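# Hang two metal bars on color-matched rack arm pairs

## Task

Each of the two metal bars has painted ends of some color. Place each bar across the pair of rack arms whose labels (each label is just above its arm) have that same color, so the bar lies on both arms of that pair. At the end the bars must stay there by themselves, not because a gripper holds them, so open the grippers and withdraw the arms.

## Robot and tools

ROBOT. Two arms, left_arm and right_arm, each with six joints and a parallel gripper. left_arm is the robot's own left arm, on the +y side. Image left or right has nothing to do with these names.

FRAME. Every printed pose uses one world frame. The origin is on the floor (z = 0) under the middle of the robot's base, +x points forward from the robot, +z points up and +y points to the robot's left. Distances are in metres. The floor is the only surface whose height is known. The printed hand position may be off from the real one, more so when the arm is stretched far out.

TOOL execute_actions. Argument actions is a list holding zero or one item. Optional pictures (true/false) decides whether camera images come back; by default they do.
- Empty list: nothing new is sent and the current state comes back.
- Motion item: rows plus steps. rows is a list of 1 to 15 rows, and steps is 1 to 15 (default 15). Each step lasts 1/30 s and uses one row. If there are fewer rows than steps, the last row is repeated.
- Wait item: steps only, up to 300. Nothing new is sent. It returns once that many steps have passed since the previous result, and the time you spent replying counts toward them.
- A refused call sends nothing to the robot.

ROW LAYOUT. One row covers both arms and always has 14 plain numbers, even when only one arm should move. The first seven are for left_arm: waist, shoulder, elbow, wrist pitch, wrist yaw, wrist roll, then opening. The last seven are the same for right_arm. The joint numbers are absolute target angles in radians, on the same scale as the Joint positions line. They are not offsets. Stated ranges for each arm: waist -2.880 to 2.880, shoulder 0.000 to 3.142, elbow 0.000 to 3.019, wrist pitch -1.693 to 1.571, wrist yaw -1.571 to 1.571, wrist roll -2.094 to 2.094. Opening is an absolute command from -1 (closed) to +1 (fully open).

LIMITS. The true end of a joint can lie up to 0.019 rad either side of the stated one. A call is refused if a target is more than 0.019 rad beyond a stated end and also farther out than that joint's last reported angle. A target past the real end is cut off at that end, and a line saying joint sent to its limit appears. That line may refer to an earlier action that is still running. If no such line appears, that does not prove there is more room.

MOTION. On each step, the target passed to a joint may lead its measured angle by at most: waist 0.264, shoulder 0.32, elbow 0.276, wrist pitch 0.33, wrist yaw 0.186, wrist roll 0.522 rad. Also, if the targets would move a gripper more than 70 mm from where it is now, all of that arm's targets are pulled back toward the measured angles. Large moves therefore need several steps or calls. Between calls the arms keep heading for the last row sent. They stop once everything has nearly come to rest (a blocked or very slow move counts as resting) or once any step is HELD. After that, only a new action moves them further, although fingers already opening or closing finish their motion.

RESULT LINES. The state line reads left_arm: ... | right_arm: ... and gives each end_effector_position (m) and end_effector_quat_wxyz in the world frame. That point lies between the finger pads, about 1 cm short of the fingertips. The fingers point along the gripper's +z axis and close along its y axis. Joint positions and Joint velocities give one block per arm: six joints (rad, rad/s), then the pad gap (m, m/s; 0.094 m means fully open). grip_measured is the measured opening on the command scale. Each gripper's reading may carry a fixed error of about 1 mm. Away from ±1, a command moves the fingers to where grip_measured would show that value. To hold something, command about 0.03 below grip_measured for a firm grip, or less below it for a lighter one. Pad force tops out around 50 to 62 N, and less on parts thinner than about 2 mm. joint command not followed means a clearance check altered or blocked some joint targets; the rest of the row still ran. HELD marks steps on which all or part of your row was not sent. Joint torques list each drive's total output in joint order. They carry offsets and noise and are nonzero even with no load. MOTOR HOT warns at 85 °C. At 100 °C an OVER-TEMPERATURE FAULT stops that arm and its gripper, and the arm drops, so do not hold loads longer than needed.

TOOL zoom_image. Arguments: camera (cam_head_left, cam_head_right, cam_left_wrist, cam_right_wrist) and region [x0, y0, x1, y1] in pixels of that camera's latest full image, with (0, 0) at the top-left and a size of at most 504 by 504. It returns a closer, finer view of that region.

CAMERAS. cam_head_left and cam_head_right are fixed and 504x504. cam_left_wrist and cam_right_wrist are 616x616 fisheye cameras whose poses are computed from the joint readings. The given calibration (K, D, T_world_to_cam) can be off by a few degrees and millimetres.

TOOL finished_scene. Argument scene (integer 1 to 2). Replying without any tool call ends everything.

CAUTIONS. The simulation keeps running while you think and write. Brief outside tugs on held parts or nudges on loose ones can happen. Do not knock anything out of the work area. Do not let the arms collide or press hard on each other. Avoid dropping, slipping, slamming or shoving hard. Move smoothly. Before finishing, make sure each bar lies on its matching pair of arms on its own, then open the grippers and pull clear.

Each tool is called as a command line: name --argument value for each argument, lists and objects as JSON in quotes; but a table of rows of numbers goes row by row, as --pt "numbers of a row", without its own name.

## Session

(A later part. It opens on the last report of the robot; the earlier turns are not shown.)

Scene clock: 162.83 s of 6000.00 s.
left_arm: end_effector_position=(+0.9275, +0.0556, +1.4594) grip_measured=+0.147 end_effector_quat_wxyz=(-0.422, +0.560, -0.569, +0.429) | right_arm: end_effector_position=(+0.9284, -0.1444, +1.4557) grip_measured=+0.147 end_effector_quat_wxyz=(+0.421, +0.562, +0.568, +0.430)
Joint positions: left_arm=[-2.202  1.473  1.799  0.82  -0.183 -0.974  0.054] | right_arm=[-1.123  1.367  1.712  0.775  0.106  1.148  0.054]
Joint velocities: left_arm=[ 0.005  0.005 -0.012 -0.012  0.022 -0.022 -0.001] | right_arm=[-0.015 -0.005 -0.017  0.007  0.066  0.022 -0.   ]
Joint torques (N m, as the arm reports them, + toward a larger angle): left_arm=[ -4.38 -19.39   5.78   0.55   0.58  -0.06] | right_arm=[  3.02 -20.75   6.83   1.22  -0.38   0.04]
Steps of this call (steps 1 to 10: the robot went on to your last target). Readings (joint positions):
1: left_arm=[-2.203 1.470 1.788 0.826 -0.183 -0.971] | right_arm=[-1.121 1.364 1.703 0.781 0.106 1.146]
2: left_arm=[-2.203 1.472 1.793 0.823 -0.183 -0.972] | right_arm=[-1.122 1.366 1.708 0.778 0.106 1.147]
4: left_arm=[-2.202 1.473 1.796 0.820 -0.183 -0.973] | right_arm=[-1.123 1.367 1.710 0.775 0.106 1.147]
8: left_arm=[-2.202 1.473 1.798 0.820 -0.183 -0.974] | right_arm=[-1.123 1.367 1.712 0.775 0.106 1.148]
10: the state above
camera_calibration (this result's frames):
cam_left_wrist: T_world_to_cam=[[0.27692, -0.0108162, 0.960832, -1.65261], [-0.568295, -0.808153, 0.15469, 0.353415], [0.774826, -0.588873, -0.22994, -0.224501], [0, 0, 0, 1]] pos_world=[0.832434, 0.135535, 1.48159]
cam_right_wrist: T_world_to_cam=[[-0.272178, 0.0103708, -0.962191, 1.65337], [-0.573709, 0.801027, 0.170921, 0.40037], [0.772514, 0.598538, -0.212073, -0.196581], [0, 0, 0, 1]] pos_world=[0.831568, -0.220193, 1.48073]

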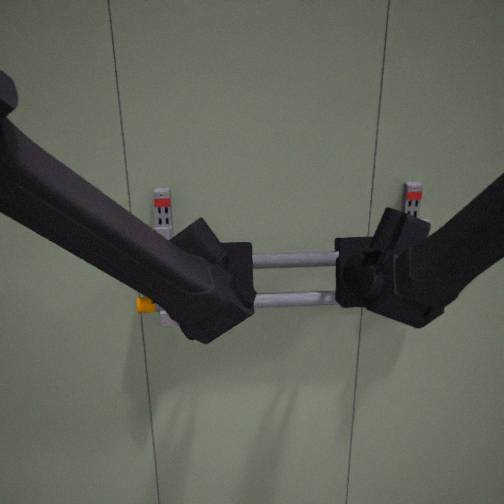

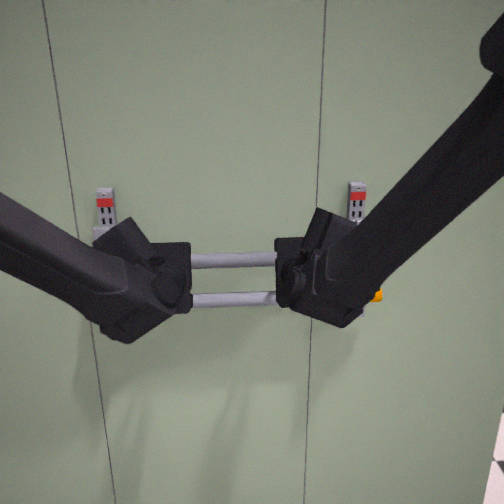

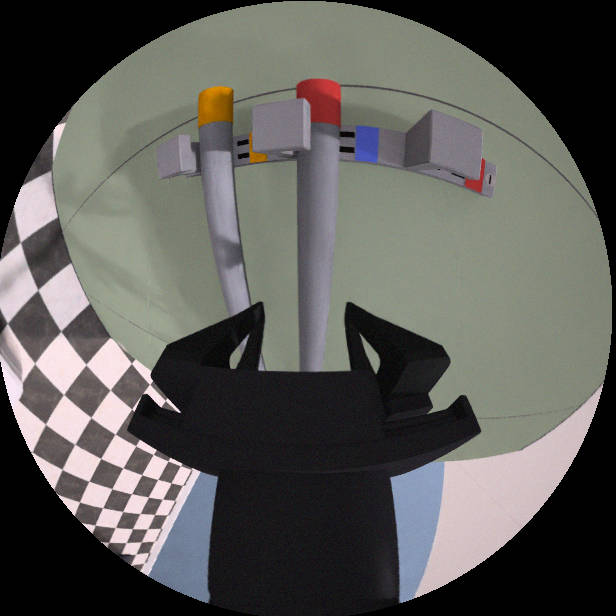

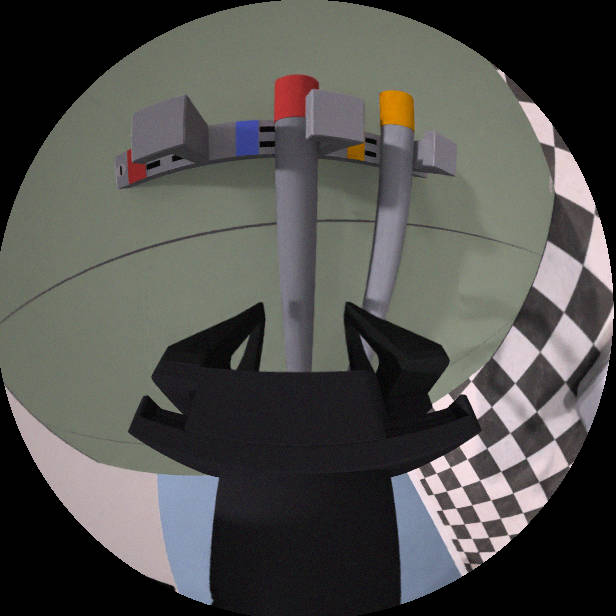

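execute_actions --actions '[{"rows":[[-2.186,1.487,1.836,0.801,-0.181,-0.984,0.15,-1.139,1.366,1.753,0.766,0.104,1.159,0.15],[-2.185,1.489,1.846,0.795,-0.180,-0.985,0.15,-1.140,1.369,1.763,0.761,0.104,1.160,0.15],[-2.184,1.492,1.859,0.788,-0.180,-0.986,0.15,-1.141,1.373,1.776,0.754,0.103,1.160,0.15],[-2.183,1.496,1.872,0.780,-0.179,-0.987,0.15,-1.141,1.378,1.789,0.747,0.103,1.161,0.15],[-2.182,1.501,1.886,0.772,-0.179,-0.988,0.15,-1.142,1.384,1.803,0.739,0.103,1.162,0.15],[-2.181,1.506,1.899,0.764,-0.178,-0.989,0.15,-1.143,1.390,1.817,0.732,0.102,1.163,0.15],[-2.180,1.511,1.913,0.756,-0.178,-0.990,0.15,-1.144,1.396,1.831,0.724,0.102,1.163,0.15],[-2.178,1.516,1.926,0.748,-0.177,-0.991,0.15,-1.145,1.402,1.844,0.717,0.102,1.164,0.15],[-2.177,1.521,1.940,0.740,-0.177,-0.992,0.15,-1.146,1.408,1.858,0.709,0.101,1.165,0.15],[-2.176,1.526,1.953,0.732,-0.176,-0.993,0.15,-1.147,1.414,1.872,0.702,0.101,1.166,0.15],[-2.175,1.531,1.966,0.724,-0.176,-0.994,0.15,-1.148,1.420,1.885,0.695,0.101,1.166,0.15],[-2.173,1.536,1.979,0.717,-0.175,-0.995,0.15,-1.149,1.425,1.898,0.688,0.100,1.167,0.15],[-2.172,1.540,1.990,0.710,-0.175,-0.996,0.15,-1.150,1.430,1.909,0.682,0.100,1.168,0.15],[-2.171,1.544,1.998,0.705,-0.175,-0.997,0.15,-1.151,1.434,1.917,0.677,0.100,1.169,0.15],[-2.170,1.546,2.004,0.702,-0.175,-0.998,0.15,-1.151,1.436,1.923,0.674,0.100,1.169,0.15]],"steps":15}]' --pictures false

execute_actions --actions '[{"steps":10}]'

Scene clock: 170.30 s of 6000.00 s.
left_arm: end_effector_position=(+0.9693, +0.0692, +1.4707) grip_measured=+0.148 end_effector_quat_wxyz=(-0.433, +0.560, -0.559, +0.432) | right_arm: end_effector_position=(+0.9689, -0.1529, +1.4631) grip_measured=+0.147 end_effector_quat_wxyz=(+0.431, +0.560, +0.560, +0.434)
Joint positions: left_arm=[-2.188  1.511  1.958  0.727 -0.179 -0.985  0.054] | right_arm=[-1.134  1.419  1.875  0.691  0.102  1.156  0.054]
Joint velocities: left_arm=[ 0.044  0.063  0.227 -0.173 -0.007 -0.007 -0.001] | right_arm=[-0.024  0.103  0.242 -0.149  0.051  0.066 -0.   ]
Joint torques (N m, as the arm reports them, + toward a larger angle): left_arm=[ -4.29 -19.3    6.47   0.67   0.63  -0.03] | right_arm=[  2.97 -21.08   7.23   1.24  -0.36   0.  ]
Steps of this call (steps 1 to 30: the robot went on to your last target; steps 31 to 90: nothing new was sent; then 3.97 s passed at rest; steps 91 to 105: all 15 steps of this action). Readings (joint positions):
91: left_arm=[-2.202 1.473 1.799 0.819 -0.183 -0.975] | right_arm=[-1.123 1.367 1.713 0.775 0.106 1.148]
92: left_arm=[-2.202 1.473 1.801 0.817 -0.183 -0.975] | right_arm=[-1.123 1.367 1.715 0.773 0.106 1.148]
94: left_arm=[-2.202 1.475 1.813 0.807 -0.183 -0.976] | right_arm=[-1.123 1.370 1.728 0.764 0.106 1.149]
98: left_arm=[-2.199 1.488 1.867 0.779 -0.181 -0.978] | right_arm=[-1.126 1.386 1.784 0.737 0.104 1.151]
105: the state above

Scene clock: 170.63 s of 6000.00 s.
left_arm: end_effector_position=(+0.9693, +0.0667, +1.4645) grip_measured=+0.148 end_effector_quat_wxyz=(-0.430, +0.560, -0.562, +0.431) | right_arm: end_effector_position=(+0.9686, -0.1503, +1.4556) grip_measured=+0.147 end_effector_quat_wxyz=(+0.426, +0.561, +0.563, +0.432)
Joint positions: left_arm=[-2.185  1.523  1.97   0.718 -0.178 -0.988  0.054] | right_arm=[-1.135  1.431  1.887  0.68   0.102  1.158  0.054]
Joint velocities: left_arm=[-0.005  0.005 -0.002 -0.012 -0.081 -0.051  0.001] | right_arm=[-0.015  0.005 -0.007 -0.002 -0.11   0.037  0.   ]
Joint torques (N m, as the arm reports them, + toward a larger angle): left_arm=[ -4.3  -19.93   6.58   0.52   0.62  -0.05] | right_arm=[  3.3  -21.59   7.44   1.24  -0.36   0.  ]
Steps of this call (steps 1 to 10: the robot went on to your last target). Readings (joint positions):
1: left_arm=[-2.187 1.514 1.965 0.723 -0.179 -0.985] | right_arm=[-1.134 1.422 1.882 0.687 0.102 1.156]
2: left_arm=[-2.186 1.516 1.968 0.721 -0.179 -0.986] | right_arm=[-1.135 1.424 1.885 0.685 0.102 1.157]
4: left_arm=[-2.185 1.518 1.970 0.719 -0.179 -0.987] | right_arm=[-1.135 1.426 1.887 0.682 0.102 1.157]
8: left_arm=[-2.185 1.522 1.970 0.718 -0.178 -0.988] | right_arm=[-1.135 1.430 1.887 0.680 0.102 1.158]
10: the state above
camera_calibration (this result's frames):
cam_left_wrist: T_world_to_cam=[[0.261042, -0.00756165, 0.965298, -1.66042], [-0.559866, -0.815795, 0.145012, 0.391923], [0.786389, -0.578291, -0.21719, -0.279721], [0, 0, 0, 1]] pos_world=[0.872833, 0.145413, 1.48521]
cam_right_wrist: T_world_to_cam=[[-0.258846, 0.0109851, -0.965856, 1.65679], [-0.570088, 0.805465, 0.161943, 0.438349], [0.779742, 0.592542, -0.202229, -0.24642], [0, 0, 0, 1]] pos_world=[0.870895, -0.22526, 1.4794]

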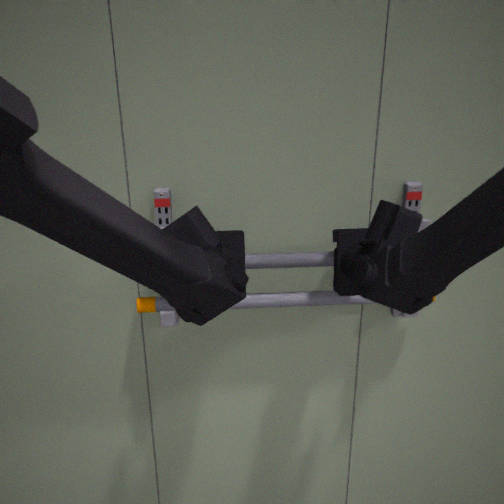

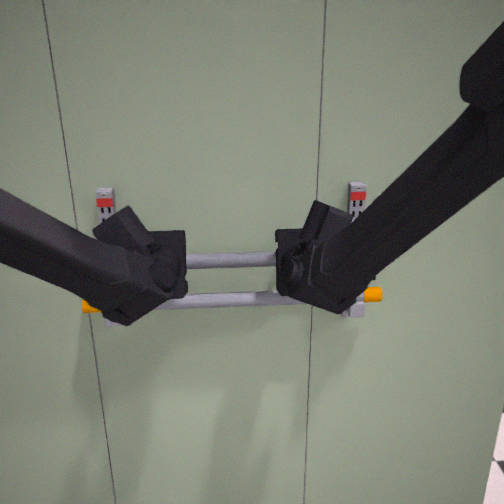

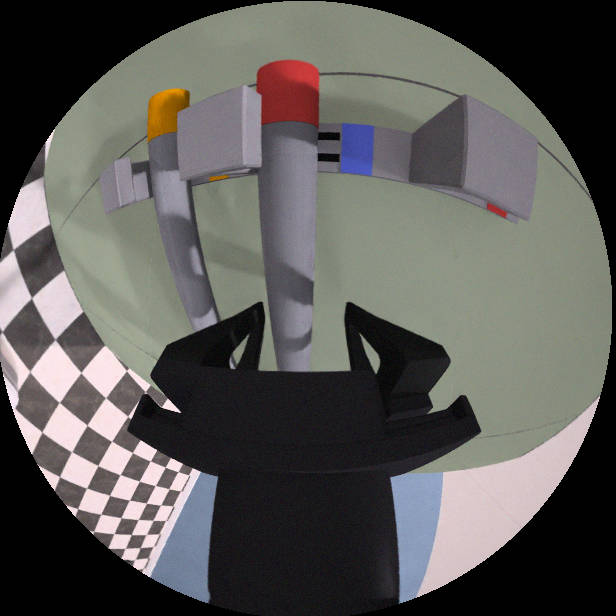

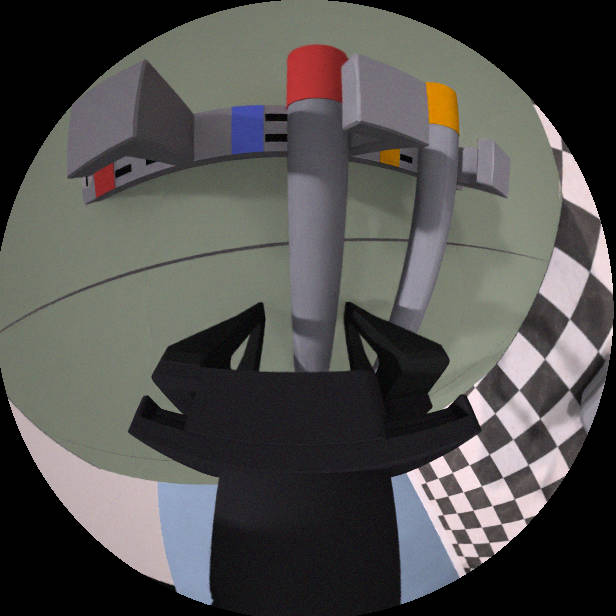

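execute_actions --actions '[{"rows":[[-2.170,1.548,2.004,0.702,-0.175,-0.998,0.12,-1.151,1.437,1.923,0.674,0.100,1.169,0.12],[-2.170,1.550,2.004,0.702,-0.175,-0.998,0.09,-1.151,1.439,1.923,0.674,0.100,1.169,0.09],[-2.170,1.552,2.004,0.702,-0.175,-0.998,0.06,-1.151,1.440,1.923,0.674,0.100,1.169,0.06],[-2.170,1.554,2.004,0.702,-0.175,-0.998,0.03,-1.151,1.442,1.923,0.674,0.100,1.169,0.03],[-2.170,1.555,2.004,0.702,-0.175,-0.998,0,-1.151,1.443,1.923,0.674,0.100,1.169,0],[-2.170,1.556,2.004,0.702,-0.175,-0.998,-0.03,-1.151,1.444,1.923,0.674,0.100,1.169,-0.03],[-2.170,1.557,2.004,0.702,-0.175,-0.998,-0.06,-1.151,1.444,1.923,0.674,0.100,1.169,-0.06]],"steps":15}]'

Scene clock: 174.03 s of 6000.00 s.
left_arm: end_effector_position=(+0.9650, +0.0608, +1.4557) grip_measured=-0.057 end_effector_quat_wxyz=(-0.426, +0.561, -0.566, +0.429) | right_arm: end_effector_position=(+0.9664, -0.1477, +1.4501) grip_measured=-0.057 end_effector_quat_wxyz=(+0.424, +0.562, +0.565, +0.431)
Joint positions: left_arm=[-2.185  1.536  1.97   0.718 -0.178 -0.989  0.044] | right_arm=[-1.135  1.439  1.887  0.68   0.102  1.159  0.044]
Joint velocities: left_arm=[-0.015  0.005 -0.027 -0.027 -0.022 -0.051  0.   ] | right_arm=[-0.005 -0.005  0.002  0.002  0.037 -0.007  0.   ]
Joint torques (N m, as the arm reports them, + toward a larger angle): left_arm=[ -4.57 -20.26   6.49   0.56   0.61  -0.03] | right_arm=[  3.27 -21.59   7.47   1.26  -0.37   0.02]
Steps of this call (steps 1 to 30: the robot went on to your last target; steps 31 to 87: nothing new was sent; steps 88 to 102: all 15 steps of this action). Readings (joint positions):
88: left_arm=[-2.185 1.524 1.970 0.718 -0.178 -0.989] | right_arm=[-1.135 1.432 1.887 0.680 0.102 1.159]
89: left_arm=[-2.185 1.524 1.970 0.718 -0.178 -0.989] | right_arm=[-1.135 1.432 1.887 0.680 0.102 1.159]
91: left_arm=[-2.185 1.525 1.970 0.718 -0.178 -0.989] | right_arm=[-1.135 1.432 1.887 0.680 0.102 1.159]
95: left_arm=[-2.185 1.528 1.970 0.718 -0.178 -0.989] | right_arm=[-1.135 1.434 1.887 0.680 0.102 1.159]
102: the state above
camera_calibration (this result's frames):
cam_left_wrist: T_world_to_cam=[[0.270962, -0.00947945, 0.962543, -1.65625], [-0.564073, -0.811839, 0.150795, 0.381338], [0.780001, -0.583805, -0.225324, -0.263322], [0, 0, 0, 1]] pos_world=[0.869273, 0.140156, 1.47738]
cam_right_wrist: T_world_to_cam=[[-0.265242, 0.0105827, -0.964124, 1.6544], [-0.57135, 0.803742, 0.166007, 0.430984], [0.776664, 0.594884, -0.20714, -0.236863], [0, 0, 0, 1]] pos_world=[0.869022, -0.223002, 1.47444]

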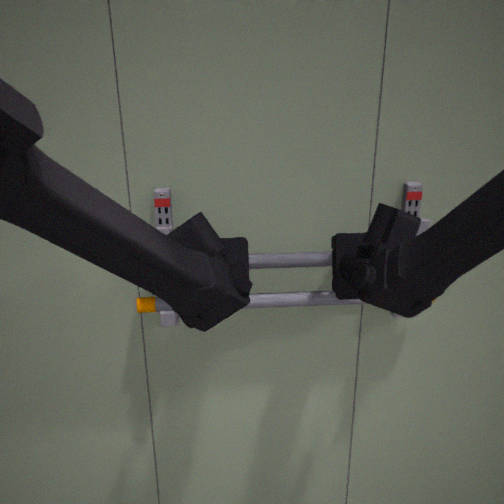

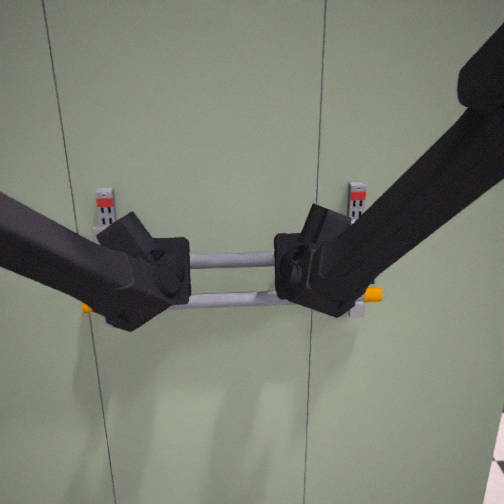

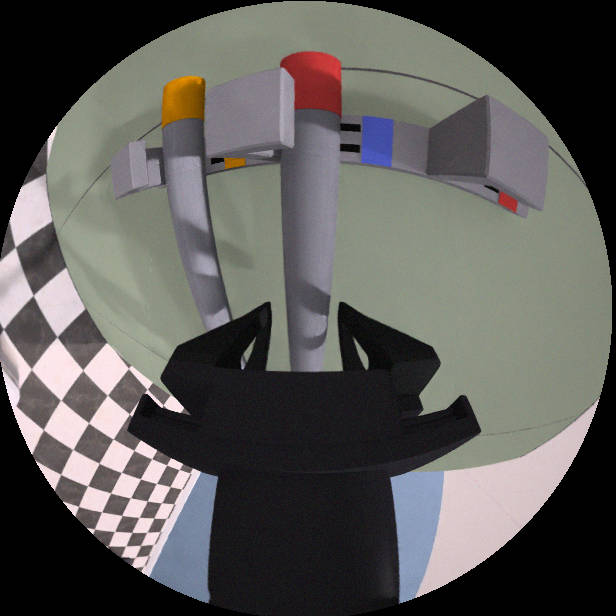

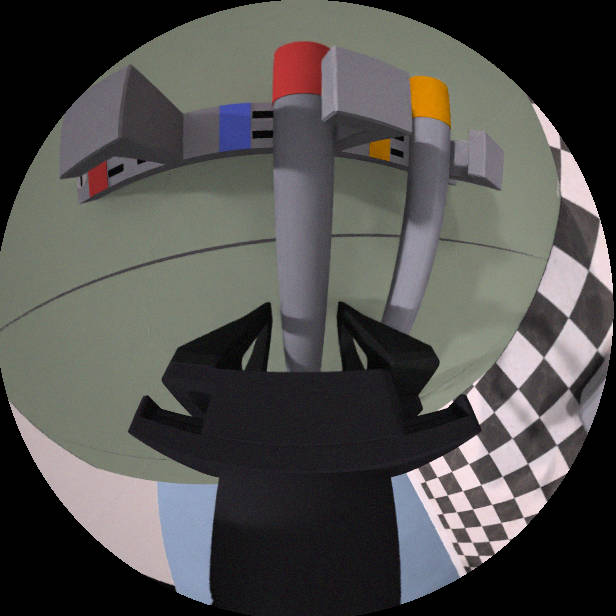

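execute_actions --actions '[{"rows":[[-2.180,1.548,2.008,0.702,-0.175,-0.995,-0.12,-1.145,1.436,1.923,0.674,0.100,1.165,-0.12],[-2.180,1.548,2.008,0.702,-0.175,-0.995,-0.18,-1.145,1.436,1.923,0.674,0.100,1.165,-0.18],[-2.180,1.548,2.008,0.702,-0.175,-0.995,-0.24,-1.145,1.436,1.923,0.674,0.100,1.165,-0.24],[-2.180,1.548,2.008,0.702,-0.175,-0.995,-0.30,-1.145,1.436,1.923,0.674,0.100,1.165,-0.30],[-2.180,1.548,2.008,0.702,-0.175,-0.995,-0.35,-1.145,1.436,1.923,0.674,0.100,1.165,-0.35],[-2.180,1.548,2.008,0.702,-0.175,-0.995,-0.39,-1.145,1.436,1.923,0.674,0.100,1.165,-0.38],[-2.180,1.548,2.008,0.702,-0.175,-0.995,-0.42,-1.145,1.436,1.923,0.674,0.100,1.165,-0.41],[-2.180,1.548,2.008,0.702,-0.175,-0.995,-0.45,-1.145,1.436,1.923,0.674,0.100,1.165,-0.44],[-2.180,1.548,2.008,0.702,-0.175,-0.995,-0.47,-1.145,1.436,1.923,0.674,0.100,1.165,-0.46],[-2.180,1.548,2.008,0.702,-0.175,-0.995,-0.49,-1.145,1.436,1.923,0.674,0.100,1.165,-0.48],[-2.180,1.548,2.008,0.702,-0.175,-0.995,-0.51,-1.145,1.436,1.923,0.674,0.100,1.165,-0.50],[-2.180,1.548,2.008,0.702,-0.175,-0.995,-0.53,-1.145,1.436,1.923,0.674,0.100,1.165,-0.52],[-2.180,1.548,2.008,0.702,-0.175,-0.995,-0.55,-1.145,1.436,1.923,0.674,0.100,1.165,-0.54]],"steps":15}]'

Scene clock: 177.90 s of 6000.00 s.
left_arm: end_effector_position=(+0.9664, +0.0614, +1.4571) grip_measured=-0.494 end_effector_quat_wxyz=(-0.427, +0.560, -0.565, +0.430) | right_arm: end_effector_position=(+0.9663, -0.1474, +1.4498) grip_measured=-0.476 end_effector_quat_wxyz=(+0.423, +0.562, +0.565, +0.431)
Joint positions: left_arm=[-2.185  1.536  1.975  0.717 -0.177 -0.989  0.024] | right_arm=[-1.135  1.439  1.887  0.679  0.101  1.161  0.025]
Joint velocities: left_arm=[ 0.005 -0.005 -0.007 -0.007  0.037  0.022 -0.   ] | right_arm=[-0.005 -0.015 -0.002  0.002 -0.066  0.037  0.001]
Joint torques (N m, as the arm reports them, + toward a larger angle): left_arm=[ -5.31 -20.98   6.55   0.56   0.55  -0.02] | right_arm=[  3.71 -22.06   7.39   1.27  -0.33  -0.06]
Steps of this call (steps 1 to 15: the robot went on to your last target; steps 16 to 90: nothing new was sent; then 0.37 s passed at rest; steps 91 to 105: all 15 steps of this action). Readings (joint positions):
91: left_arm=[-2.185 1.536 1.970 0.718 -0.178 -0.989] | right_arm=[-1.135 1.439 1.887 0.680 0.102 1.159]
92: left_arm=[-2.185 1.536 1.970 0.718 -0.178 -0.989] | right_arm=[-1.135 1.439 1.887 0.680 0.102 1.159]
94: left_arm=[-2.185 1.536 1.970 0.718 -0.178 -0.989] | right_arm=[-1.135 1.439 1.887 0.680 0.102 1.159]
98: left_arm=[-2.185 1.536 1.972 0.718 -0.178 -0.989] | right_arm=[-1.135 1.439 1.887 0.680 0.102 1.159]
105: the state above
camera_calibration (this result's frames):
cam_left_wrist: T_world_to_cam=[[0.267445, -0.00884155, 0.963532, -1.65607], [-0.564036, -0.812177, 0.149105, 0.384862], [0.781241, -0.583344, -0.2222, -0.269535], [0, 0, 0, 1]] pos_world=[0.870555, 0.140702, 1.4784]
cam_right_wrist: T_world_to_cam=[[-0.26564, 0.0124129, -0.963992, 1.65462], [-0.571662, 0.803133, 0.16787, 0.428323], [0.776297, 0.595671, -0.206248, -0.237878], [0, 0, 0, 1]] pos_world=[0.869054, -0.222841, 1.47408]

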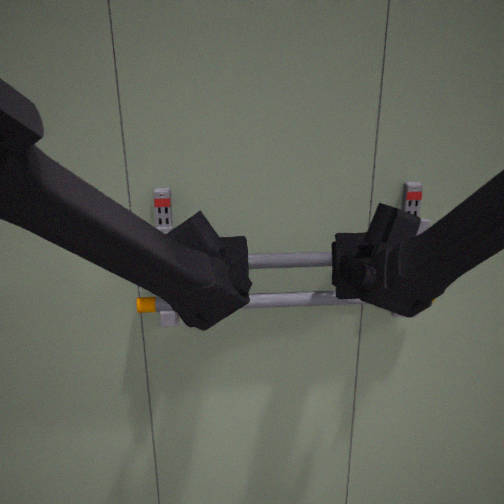

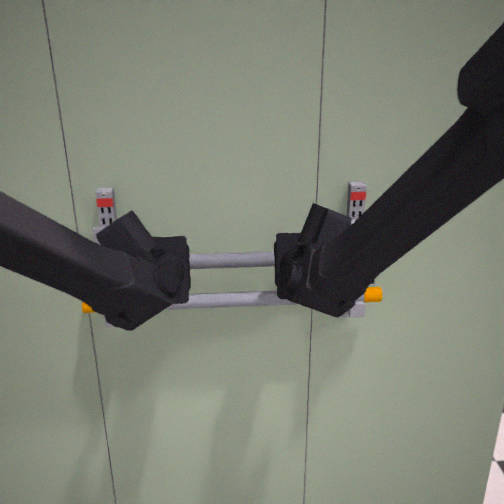

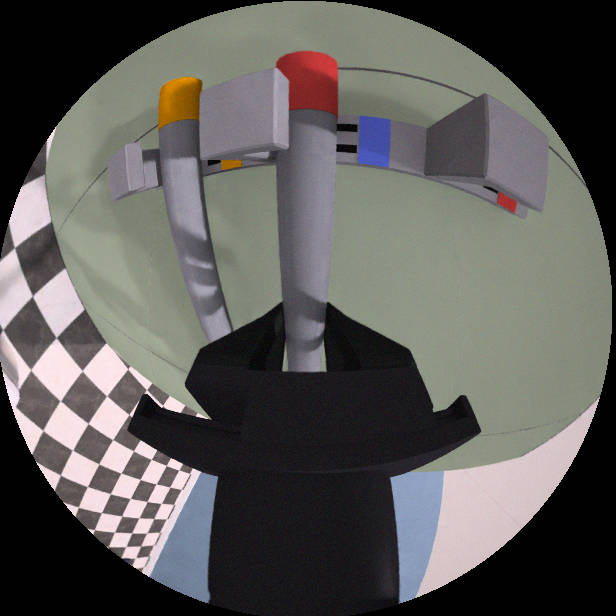

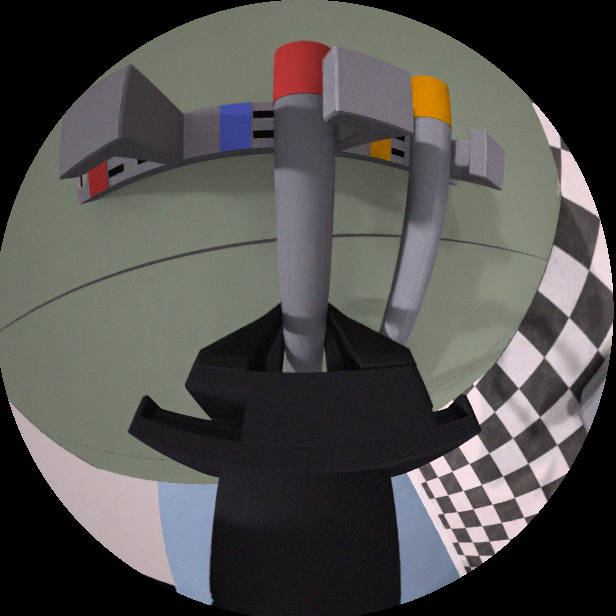

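execute_actions --actions '[{"rows":[[-2.187,1.536,2.006,0.707,-0.175,-0.992,-0.55,-1.136,1.424,1.921,0.678,0.099,1.163,-0.54],[-2.194,1.523,2.005,0.711,-0.175,-0.989,-0.55,-1.127,1.411,1.920,0.683,0.099,1.160,-0.54],[-2.201,1.511,2.003,0.716,-0.174,-0.985,-0.55,-1.118,1.399,1.918,0.687,0.098,1.158,-0.54],[-2.208,1.499,2.002,0.720,-0.174,-0.982,-0.55,-1.109,1.387,1.917,0.692,0.098,1.155,-0.54],[-2.213,1.490,2.000,0.725,-0.173,-0.979,-0.55,-1.102,1.378,1.915,0.696,0.097,1.153,-0.54],[-2.216,1.484,1.998,0.725,-0.173,-0.978,-0.55,-1.099,1.372,1.913,0.696,0.097,1.152,-0.54],[-2.218,1.481,1.995,0.725,-0.173,-0.976,-0.55,-1.097,1.369,1.911,0.695,0.097,1.150,-0.54],[-2.220,1.478,1.993,0.725,-0.174,-0.974,-0.55,-1.096,1.366,1.908,0.695,0.097,1.149,-0.54],[-2.222,1.475,1.990,0.725,-0.174,-0.972,-0.55,-1.094,1.363,1.906,0.694,0.098,1.147,-0.54],[-2.224,1.472,1.988,0.725,-0.174,-0.971,-0.55,-1.093,1.360,1.904,0.694,0.098,1.146,-0.54],[-2.226,1.469,1.985,0.725,-0.174,-0.969,-0.55,-1.091,1.357,1.901,0.693,0.098,1.145,-0.54],[-2.228,1.466,1.983,0.725,-0.175,-0.967,-0.55,-1.089,1.354,1.899,0.693,0.098,1.143,-0.54],[-2.230,1.463,1.980,0.725,-0.175,-0.965,-0.55,-1.088,1.351,1.896,0.692,0.098,1.142,-0.54],[-2.232,1.460,1.977,0.725,-0.175,-0.963,-0.55,-1.086,1.347,1.894,0.692,0.099,1.140,-0.54],[-2.234,1.457,1.974,0.725,-0.175,-0.961,-0.55,-1.084,1.344,1.891,0.692,0.099,1.139,-0.54]],"steps":15}]' --pictures false

execute_actions --actions '[{"rows":[[-2.236,1.454,1.972,0.725,-0.176,-0.959,-0.55,-1.083,1.341,1.889,0.691,0.099,1.137,-0.54],[-2.238,1.451,1.969,0.725,-0.176,-0.958,-0.55,-1.081,1.338,1.886,0.691,0.099,1.136,-0.54],[-2.240,1.448,1.966,0.725,-0.176,-0.956,-0.55,-1.079,1.335,1.884,0.690,0.099,1.134,-0.54],[-2.241,1.446,1.964,0.725,-0.176,-0.955,-0.55,-1.078,1.332,1.882,0.690,0.100,1.133,-0.54],[-2.243,1.444,1.962,0.725,-0.177,-0.953,-0.55,-1.077,1.330,1.880,0.690,0.100,1.132,-0.54],[-2.244,1.442,1.960,0.725,-0.177,-0.952,-0.55,-1.076,1.328,1.878,0.689,0.100,1.131,-0.54],[-2.245,1.440,1.959,0.725,-0.177,-0.951,-0.55,-1.075,1.326,1.877,0.689,0.100,1.130,-0.54]],"steps":15}]'

Scene clock: 187.60 s of 6000.00 s.
left_arm: end_effector_position=(+0.9669, +0.0627, +1.4629) grip_measured=-0.494 end_effector_quat_wxyz=(-0.428, +0.560, -0.565, +0.428) | right_arm: end_effector_position=(+0.9672, -0.1472, +1.4558) grip_measured=-0.476 end_effector_quat_wxyz=(+0.423, +0.564, +0.562, +0.432)
Joint positions: left_arm=[-2.192  1.525  1.966  0.717 -0.183 -0.98   0.024] | right_arm=[-1.128  1.43   1.882  0.678  0.106  1.159  0.025]
Joint velocities: left_arm=[-0.054 -0.093 -0.085 -0.017 -0.037  0.051  0.001] | right_arm=[ 0.034 -0.093 -0.046  0.007 -0.081 -0.037  0.001]
Joint torques (N m, as the arm reports them, + toward a larger angle): left_arm=[ -8.57 -27.05   5.17   1.27   0.8    0.13] | right_arm=[  7.53 -27.99   5.7    1.94  -0.54  -0.26]
Steps of this call (steps 1 to 15: the robot went on to your last target; steps 16 to 90: nothing new was sent; then 6.20 s passed at rest; steps 91 to 105: all 15 steps of this action). Readings (joint positions):
91: left_arm=[-2.185 1.536 1.975 0.717 -0.177 -0.989] | right_arm=[-1.135 1.439 1.887 0.679 0.101 1.161]
92: left_arm=[-2.185 1.536 1.975 0.717 -0.177 -0.989] | right_arm=[-1.135 1.439 1.887 0.679 0.101 1.161]
94: left_arm=[-2.186 1.535 1.975 0.717 -0.177 -0.989] | right_arm=[-1.135 1.437 1.887 0.679 0.101 1.161]
98: left_arm=[-2.186 1.534 1.974 0.717 -0.179 -0.988] | right_arm=[-1.133 1.436 1.887 0.679 0.103 1.161]
105: the state above

Scene clock: 188.10 s of 6000.00 s.
left_arm: end_effector_position=(+0.9667, +0.0628, +1.4756) grip_measured=-0.494 end_effector_quat_wxyz=(-0.428, +0.560, -0.565, +0.429) | right_arm: end_effector_position=(+0.9676, -0.1475, +1.4693) grip_measured=-0.476 end_effector_quat_wxyz=(+0.423, +0.563, +0.563, +0.433)
Joint positions: left_arm=[-2.208  1.499  1.942  0.717 -0.189 -0.966  0.024] | right_arm=[-1.115  1.401  1.86   0.673  0.11   1.147  0.025]
Joint velocities: left_arm=[-0.015 -0.015  0.002 -0.022 -0.051  0.007  0.001] | right_arm=[-0.005 -0.005 -0.012 -0.002  0.066 -0.081  0.002]
Joint torques (N m, as the arm reports them, + toward a larger angle): left_arm=[ -8.38 -26.91   5.39   1.32   0.96   0.16] | right_arm=[  7.74 -27.69   5.95   1.96  -0.65  -0.26]
Steps of this call (steps 1 to 15: all 15 steps of this action). Readings (joint positions):
1: left_arm=[-2.193 1.521 1.963 0.717 -0.184 -0.977] | right_arm=[-1.127 1.427 1.879 0.678 0.106 1.159]
2: left_arm=[-2.195 1.518 1.960 0.717 -0.185 -0.975] | right_arm=[-1.125 1.424 1.877 0.678 0.106 1.158]
4: left_arm=[-2.200 1.511 1.954 0.717 -0.186 -0.972] | right_arm=[-1.122 1.417 1.872 0.676 0.107 1.155]
8: left_arm=[-2.206 1.501 1.945 0.717 -0.188 -0.966] | right_arm=[-1.117 1.405 1.863 0.674 0.109 1.150]
15: the state above
camera_calibration (this result's frames):
cam_left_wrist: T_world_to_cam=[[0.268055, -0.0105535, 0.963346, -1.67418], [-0.562003, -0.813884, 0.147464, 0.383991], [0.782495, -0.580932, -0.224097, -0.263474], [0, 0, 0, 1]] pos_world=[0.870745, 0.141795, 1.49715]
cam_right_wrist: T_world_to_cam=[[-0.2634, 0.0169778, -0.964537, 1.673], [-0.57013, 0.803807, 0.169843, 0.421516], [0.778185, 0.594648, -0.202043, -0.242945], [0, 0, 0, 1]] pos_world=[0.870045, -0.222754, 1.49299]

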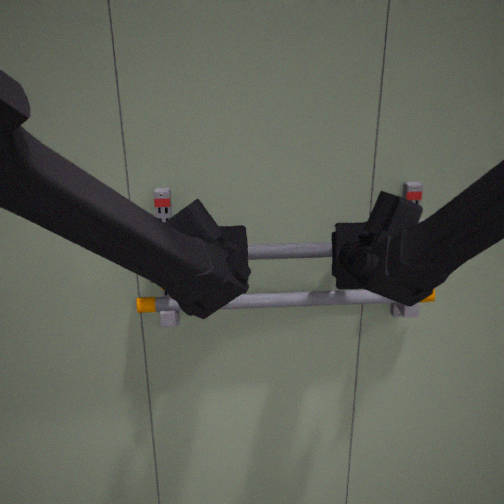

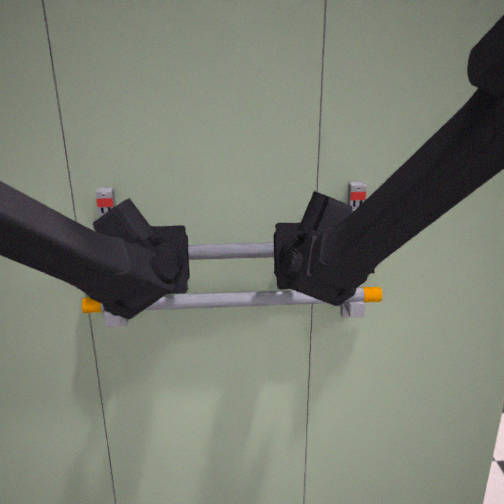

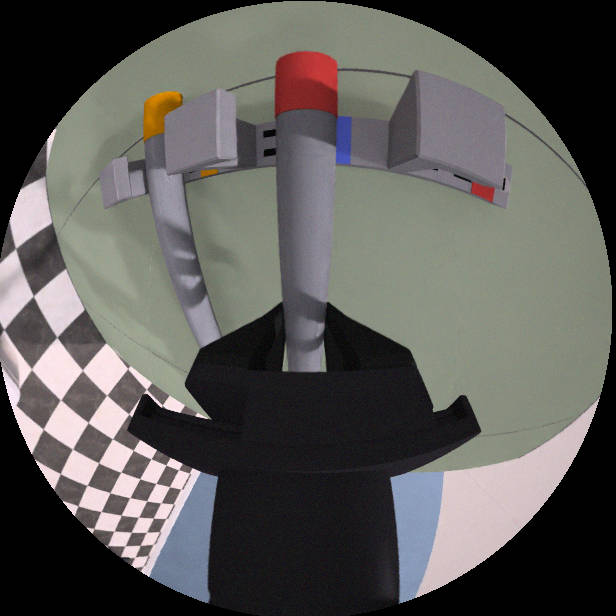

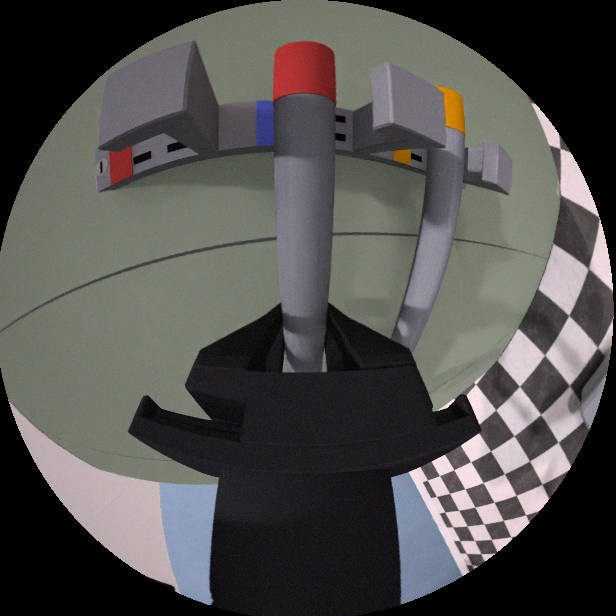

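execute_actions --actions '[{"rows":[[-2.246,1.438,1.957,0.727,-0.178,-0.950,-0.55,-1.074,1.324,1.875,0.690,0.100,1.129,-0.54],[-2.248,1.436,1.955,0.729,-0.178,-0.948,-0.55,-1.073,1.322,1.874,0.691,0.101,1.128,-0.54],[-2.249,1.434,1.953,0.731,-0.179,-0.947,-0.55,-1.072,1.320,1.872,0.692,0.101,1.127,-0.54],[-2.250,1.432,1.952,0.733,-0.179,-0.946,-0.55,-1.070,1.317,1.870,0.693,0.102,1.126,-0.54],[-2.252,1.430,1.950,0.735,-0.180,-0.944,-0.55,-1.069,1.315,1.869,0.695,0.102,1.125,-0.54],[-2.253,1.428,1.948,0.737,-0.180,-0.943,-0.55,-1.068,1.313,1.867,0.696,0.103,1.124,-0.54],[-2.254,1.426,1.946,0.739,-0.181,-0.942,-0.55,-1.067,1.311,1.865,0.697,0.103,1.123,-0.54],[-2.255,1.424,1.945,0.741,-0.181,-0.941,-0.55,-1.066,1.309,1.864,0.698,0.104,1.122,-0.54],[-2.255,1.421,1.941,0.745,-0.181,-0.941,-0.55,-1.066,1.306,1.860,0.702,0.104,1.122,-0.54],[-2.255,1.418,1.935,0.751,-0.181,-0.941,-0.55,-1.066,1.303,1.854,0.708,0.104,1.122,-0.54],[-2.255,1.415,1.927,0.758,-0.181,-0.941,-0.55,-1.066,1.300,1.846,0.714,0.104,1.122,-0.54],[-2.255,1.412,1.918,0.765,-0.181,-0.941,-0.55,-1.066,1.297,1.837,0.721,0.104,1.122,-0.54],[-2.255,1.409,1.909,0.772,-0.181,-0.941,-0.55,-1.066,1.294,1.828,0.727,0.104,1.122,-0.54],[-2.255,1.407,1.902,0.777,-0.181,-0.941,-0.55,-1.066,1.292,1.821,0.732,0.104,1.122,-0.54],[-2.255,1.406,1.897,0.780,-0.181,-0.941,-0.55,-1.066,1.291,1.816,0.735,0.104,1.122,-0.54]],"steps":15}]' --pictures false

execute_actions --actions '[{"steps":8}]'

Scene clock: 193.37 s of 6000.00 s.
left_arm: end_effector_position=(+0.9624, +0.0639, +1.4895) grip_measured=-0.494 end_effector_quat_wxyz=(-0.427, +0.559, -0.566, +0.430) | right_arm: end_effector_position=(+0.9625, -0.1470, +1.4834) grip_measured=-0.476 end_effector_quat_wxyz=(+0.422, +0.563, +0.562, +0.435)
Joint positions: left_arm=[-2.224  1.463  1.897  0.728 -0.191 -0.95   0.024] | right_arm=[-1.1    1.364  1.816  0.683  0.113  1.135  0.025]
Joint velocities: left_arm=[-0.034 -0.122 -0.203  0.12  -0.022 -0.066 -0.001] | right_arm=[ 0.044 -0.132 -0.203  0.129  0.022 -0.095  0.   ]
Joint torques (N m, as the arm reports them, + toward a larger angle): left_arm=[ -7.56 -25.51   4.95   2.42   0.9    0.09] | right_arm=[  7.1  -26.81   5.66   2.95  -0.62  -0.16]
Steps of this call (steps 1 to 15: the robot went on to your last target; steps 16 to 90: nothing new was sent; then 1.77 s passed at rest; steps 91 to 105: all 15 steps of this action). Readings (joint positions):
91: left_arm=[-2.208 1.499 1.942 0.717 -0.189 -0.966] | right_arm=[-1.115 1.401 1.860 0.673 0.110 1.147]
92: left_arm=[-2.208 1.499 1.942 0.717 -0.189 -0.965] | right_arm=[-1.115 1.401 1.860 0.673 0.110 1.146]
94: left_arm=[-2.209 1.497 1.941 0.717 -0.189 -0.964] | right_arm=[-1.114 1.399 1.858 0.673 0.110 1.146]
98: left_arm=[-2.214 1.488 1.933 0.717 -0.191 -0.959] | right_arm=[-1.110 1.392 1.852 0.673 0.112 1.143]
105: the state above

Scene clock: 193.63 s of 6000.00 s.
left_arm: end_effector_position=(+0.9608, +0.0637, +1.4923) grip_measured=-0.494 end_effector_quat_wxyz=(-0.428, +0.559, -0.564, +0.431) | right_arm: end_effector_position=(+0.9611, -0.1473, +1.4866) grip_measured=-0.476 end_effector_quat_wxyz=(+0.424, +0.561, +0.562, +0.435)
Joint positions: left_arm=[-2.228  1.457  1.886  0.737 -0.191 -0.949  0.024] | right_arm=[-1.097  1.357  1.805  0.691  0.113  1.129  0.025]
Joint velocities: left_arm=[-0.015 -0.015 -0.007  0.002  0.007  0.022  0.   ] | right_arm=[-0.005 -0.015 -0.002  0.007 -0.11  -0.022  0.   ]
Joint torques (N m, as the arm reports them, + toward a larger angle): left_arm=[ -7.5  -25.84   4.94   2.37   0.89   0.1 ] | right_arm=[  7.06 -26.57   5.5    3.08  -0.63  -0.18]
Steps of this call (steps 1 to 8: the robot went on to your last target). Readings (joint positions):
1: left_arm=[-2.225 1.459 1.891 0.732 -0.191 -0.950] | right_arm=[-1.099 1.361 1.810 0.686 0.113 1.133]
2: left_arm=[-2.226 1.458 1.888 0.735 -0.191 -0.949] | right_arm=[-1.097 1.359 1.806 0.688 0.113 1.132]
4: left_arm=[-2.227 1.457 1.886 0.737 -0.191 -0.949] | right_arm=[-1.097 1.357 1.805 0.690 0.113 1.130]
8: the state above
camera_calibration (this result's frames):
cam_left_wrist: T_world_to_cam=[[0.263169, -0.00827098, 0.964714, -1.68619], [-0.564441, -0.812277, 0.147013, 0.381882], [0.782399, -0.583214, -0.218434, -0.262785], [0, 0, 0, 1]] pos_world=[0.864905, 0.142987, 1.51315]
cam_right_wrist: T_world_to_cam=[[-0.257037, 0.016814, -0.966255, 1.68441], [-0.573051, 0.802448, 0.166403, 0.422472], [0.778167, 0.596486, -0.196624, -0.242336], [0, 0, 0, 1]] pos_world=[0.863633, -0.222783, 1.50962]

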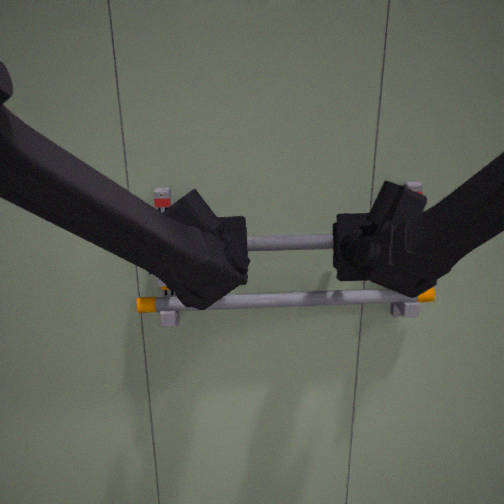

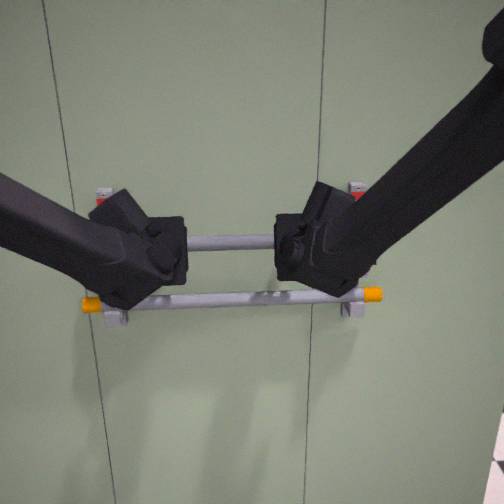

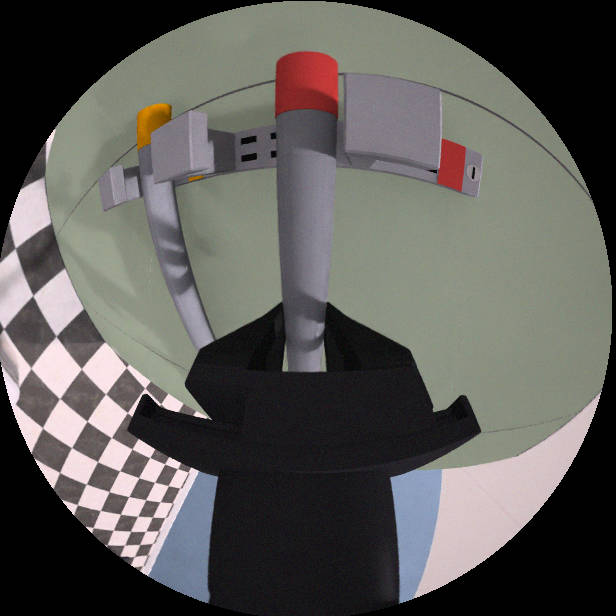

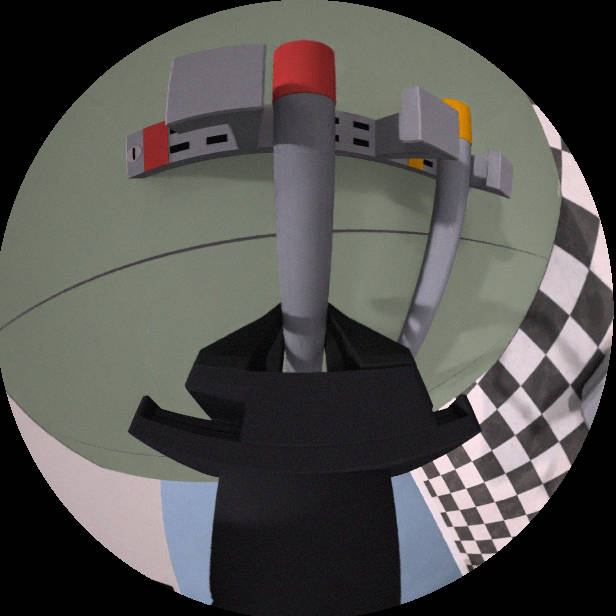

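execute_actions --actions '[{"rows":[[-2.250,1.408,1.891,0.784,-0.181,-0.943,-0.55,-1.070,1.293,1.810,0.739,0.104,1.123,-0.54],[-2.246,1.409,1.883,0.789,-0.181,-0.945,-0.55,-1.073,1.294,1.802,0.744,0.104,1.124,-0.54],[-2.244,1.409,1.873,0.796,-0.181,-0.945,-0.55,-1.074,1.294,1.793,0.750,0.104,1.124,-0.54],[-2.244,1.409,1.863,0.803,-0.181,-0.945,-0.55,-1.074,1.294,1.783,0.757,0.104,1.124,-0.54],[-2.244,1.407,1.853,0.810,-0.181,-0.945,-0.55,-1.074,1.292,1.773,0.763,0.104,1.124,-0.54],[-2.244,1.404,1.842,0.817,-0.181,-0.945,-0.55,-1.074,1.289,1.763,0.770,0.104,1.124,-0.54],[-2.244,1.401,1.831,0.824,-0.181,-0.945,-0.55,-1.074,1.286,1.752,0.777,0.104,1.124,-0.54],[-2.244,1.398,1.820,0.832,-0.181,-0.945,-0.55,-1.074,1.283,1.742,0.784,0.104,1.124,-0.54],[-2.244,1.395,1.809,0.839,-0.181,-0.945,-0.55,-1.074,1.280,1.731,0.791,0.104,1.124,-0.54],[-2.244,1.392,1.798,0.847,-0.181,-0.945,-0.55,-1.074,1.277,1.721,0.798,0.104,1.124,-0.54],[-2.244,1.389,1.788,0.854,-0.181,-0.945,-0.55,-1.074,1.274,1.711,0.804,0.104,1.124,-0.54],[-2.244,1.386,1.778,0.861,-0.181,-0.945,-0.55,-1.074,1.271,1.701,0.811,0.104,1.124,-0.54],[-2.244,1.383,1.768,0.868,-0.181,-0.945,-0.55,-1.074,1.268,1.691,0.817,0.104,1.124,-0.54],[-2.244,1.380,1.759,0.874,-0.181,-0.945,-0.55,-1.074,1.265,1.683,0.823,0.104,1.124,-0.54],[-2.244,1.378,1.752,0.878,-0.181,-0.945,-0.55,-1.074,1.263,1.676,0.827,0.104,1.124,-0.54]],"steps":15}]' --pictures false

execute_actions --actions '[{"steps":8}]'

Scene clock: 199.93 s of 6000.00 s.
left_arm: end_effector_position=(+0.9296, +0.0624, +1.4871) grip_measured=-0.494 end_effector_quat_wxyz=(-0.429, +0.561, -0.563, +0.430) | right_arm: end_effector_position=(+0.9303, -0.1463, +1.4818) grip_measured=-0.476 end_effector_quat_wxyz=(+0.426, +0.563, +0.561, +0.433)
Joint positions: left_arm=[-2.228  1.422  1.76   0.831 -0.196 -0.949  0.024] | right_arm=[-1.097  1.321  1.682  0.78   0.119  1.129  0.025]
Joint velocities: left_arm=[-0.005 -0.083 -0.247  0.164 -0.007  0.037 -0.001] | right_arm=[-0.005 -0.063 -0.237  0.168 -0.051 -0.066  0.   ]
Joint torques (N m, as the arm reports them, + toward a larger angle): left_arm=[ -6.24 -23.87   4.14   2.09   1.09   0.05] | right_arm=[  6.66 -24.82   4.92   2.66  -0.86  -0.16]
Steps of this call (steps 1 to 30: the robot went on to your last target; steps 31 to 90: nothing new was sent; then 2.80 s passed at rest; steps 91 to 105: all 15 steps of this action). Readings (joint positions):
91: left_arm=[-2.228 1.457 1.885 0.738 -0.191 -0.949] | right_arm=[-1.097 1.357 1.804 0.691 0.113 1.129]
92: left_arm=[-2.228 1.457 1.883 0.741 -0.191 -0.949] | right_arm=[-1.097 1.357 1.801 0.694 0.113 1.129]
94: left_arm=[-2.228 1.455 1.872 0.751 -0.191 -0.949] | right_arm=[-1.097 1.354 1.790 0.704 0.114 1.129]
98: left_arm=[-2.228 1.445 1.833 0.782 -0.196 -0.949] | right_arm=[-1.097 1.344 1.752 0.733 0.118 1.129]
105: the state above

Scene clock: 200.20 s of 6000.00 s.
left_arm: end_effector_position=(+0.9259, +0.0625, +1.4868) grip_measured=-0.494 end_effector_quat_wxyz=(-0.430, +0.561, -0.562, +0.429) | right_arm: end_effector_position=(+0.9265, -0.1460, +1.4812) grip_measured=-0.476 end_effector_quat_wxyz=(+0.426, +0.563, +0.561, +0.433)
Joint positions: left_arm=[-2.228  1.418  1.746  0.842 -0.197 -0.949  0.024] | right_arm=[-1.097  1.317  1.668  0.79   0.119  1.129  0.025]
Joint velocities: left_arm=[-0.015 -0.005  0.007 -0.007 -0.037 -0.037 -0.001] | right_arm=[-0.005  0.005  0.022 -0.002 -0.007  0.037  0.001]
Joint torques (N m, as the arm reports them, + toward a larger angle): left_arm=[ -6.49 -23.79   3.96   2.19   1.13   0.07] | right_arm=[  6.19 -24.96   4.77   2.78  -0.85  -0.15]
Steps of this call (steps 1 to 8: the robot went on to your last target). Readings (joint positions):
1: left_arm=[-2.228 1.420 1.753 0.836 -0.196 -0.949] | right_arm=[-1.097 1.319 1.675 0.784 0.119 1.129]
2: left_arm=[-2.228 1.418 1.748 0.839 -0.197 -0.949] | right_arm=[-1.097 1.318 1.670 0.787 0.119 1.129]
4: left_arm=[-2.228 1.418 1.746 0.842 -0.197 -0.949] | right_arm=[-1.097 1.318 1.668 0.790 0.119 1.129]
8: the state above
camera_calibration (this result's frames):
cam_left_wrist: T_world_to_cam=[[0.263785, -0.0079807, 0.964548, -1.67204], [-0.559099, -0.816118, 0.14615, 0.358611], [0.786019, -0.57783, -0.219742, -0.2391], [0, 0, 0, 1]] pos_world=[0.829496, 0.141165, 1.50781]
cam_right_wrist: T_world_to_cam=[[-0.257852, 0.0166145, -0.966042, 1.67076], [-0.568024, 0.806204, 0.16548, 0.399772], [0.781576, 0.591404, -0.198444, -0.218419], [0, 0, 0, 1]] pos_world=[0.828601, -0.220883, 1.50453]

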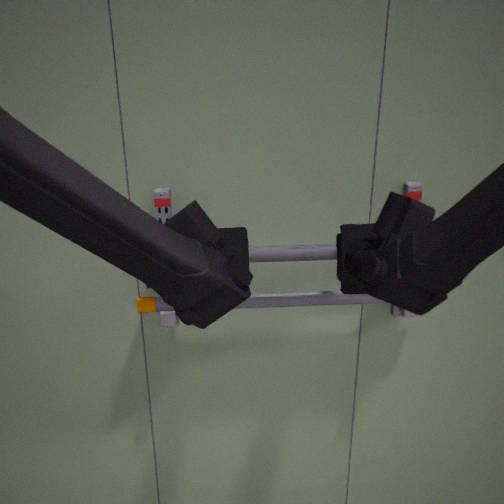

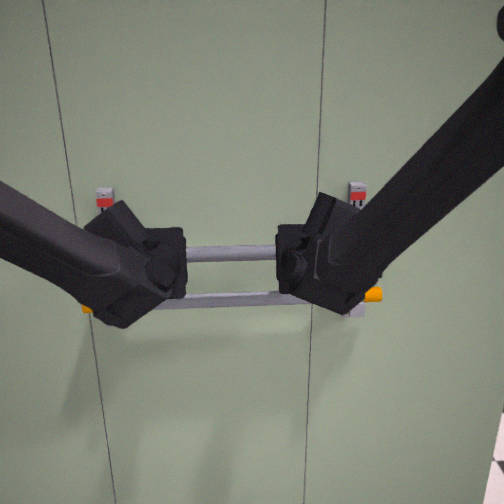

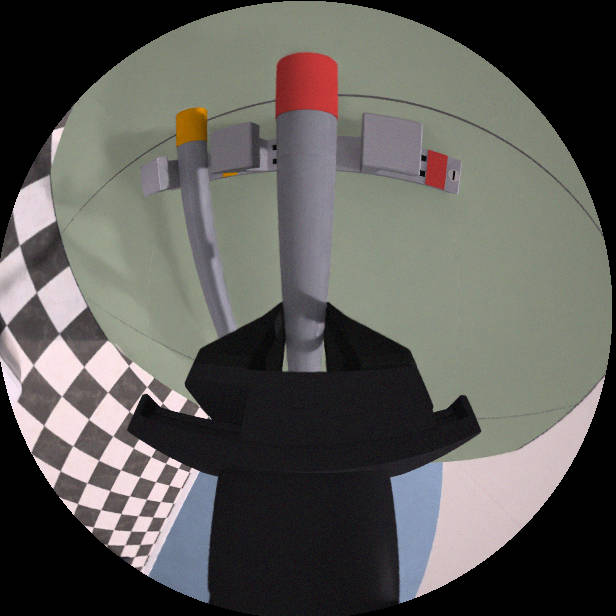

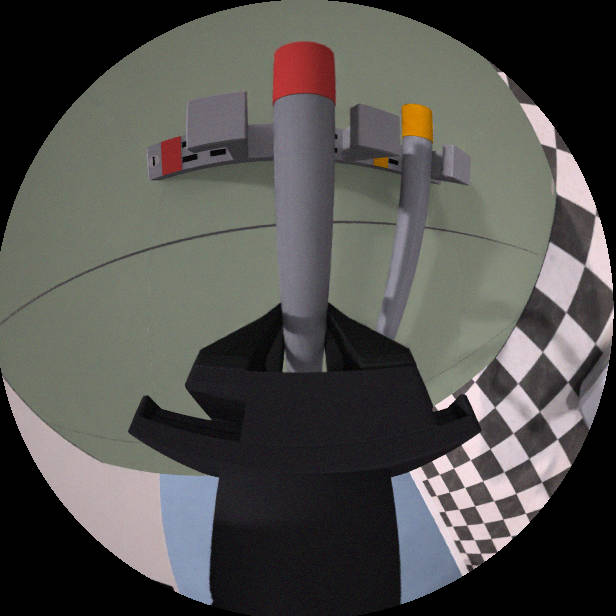

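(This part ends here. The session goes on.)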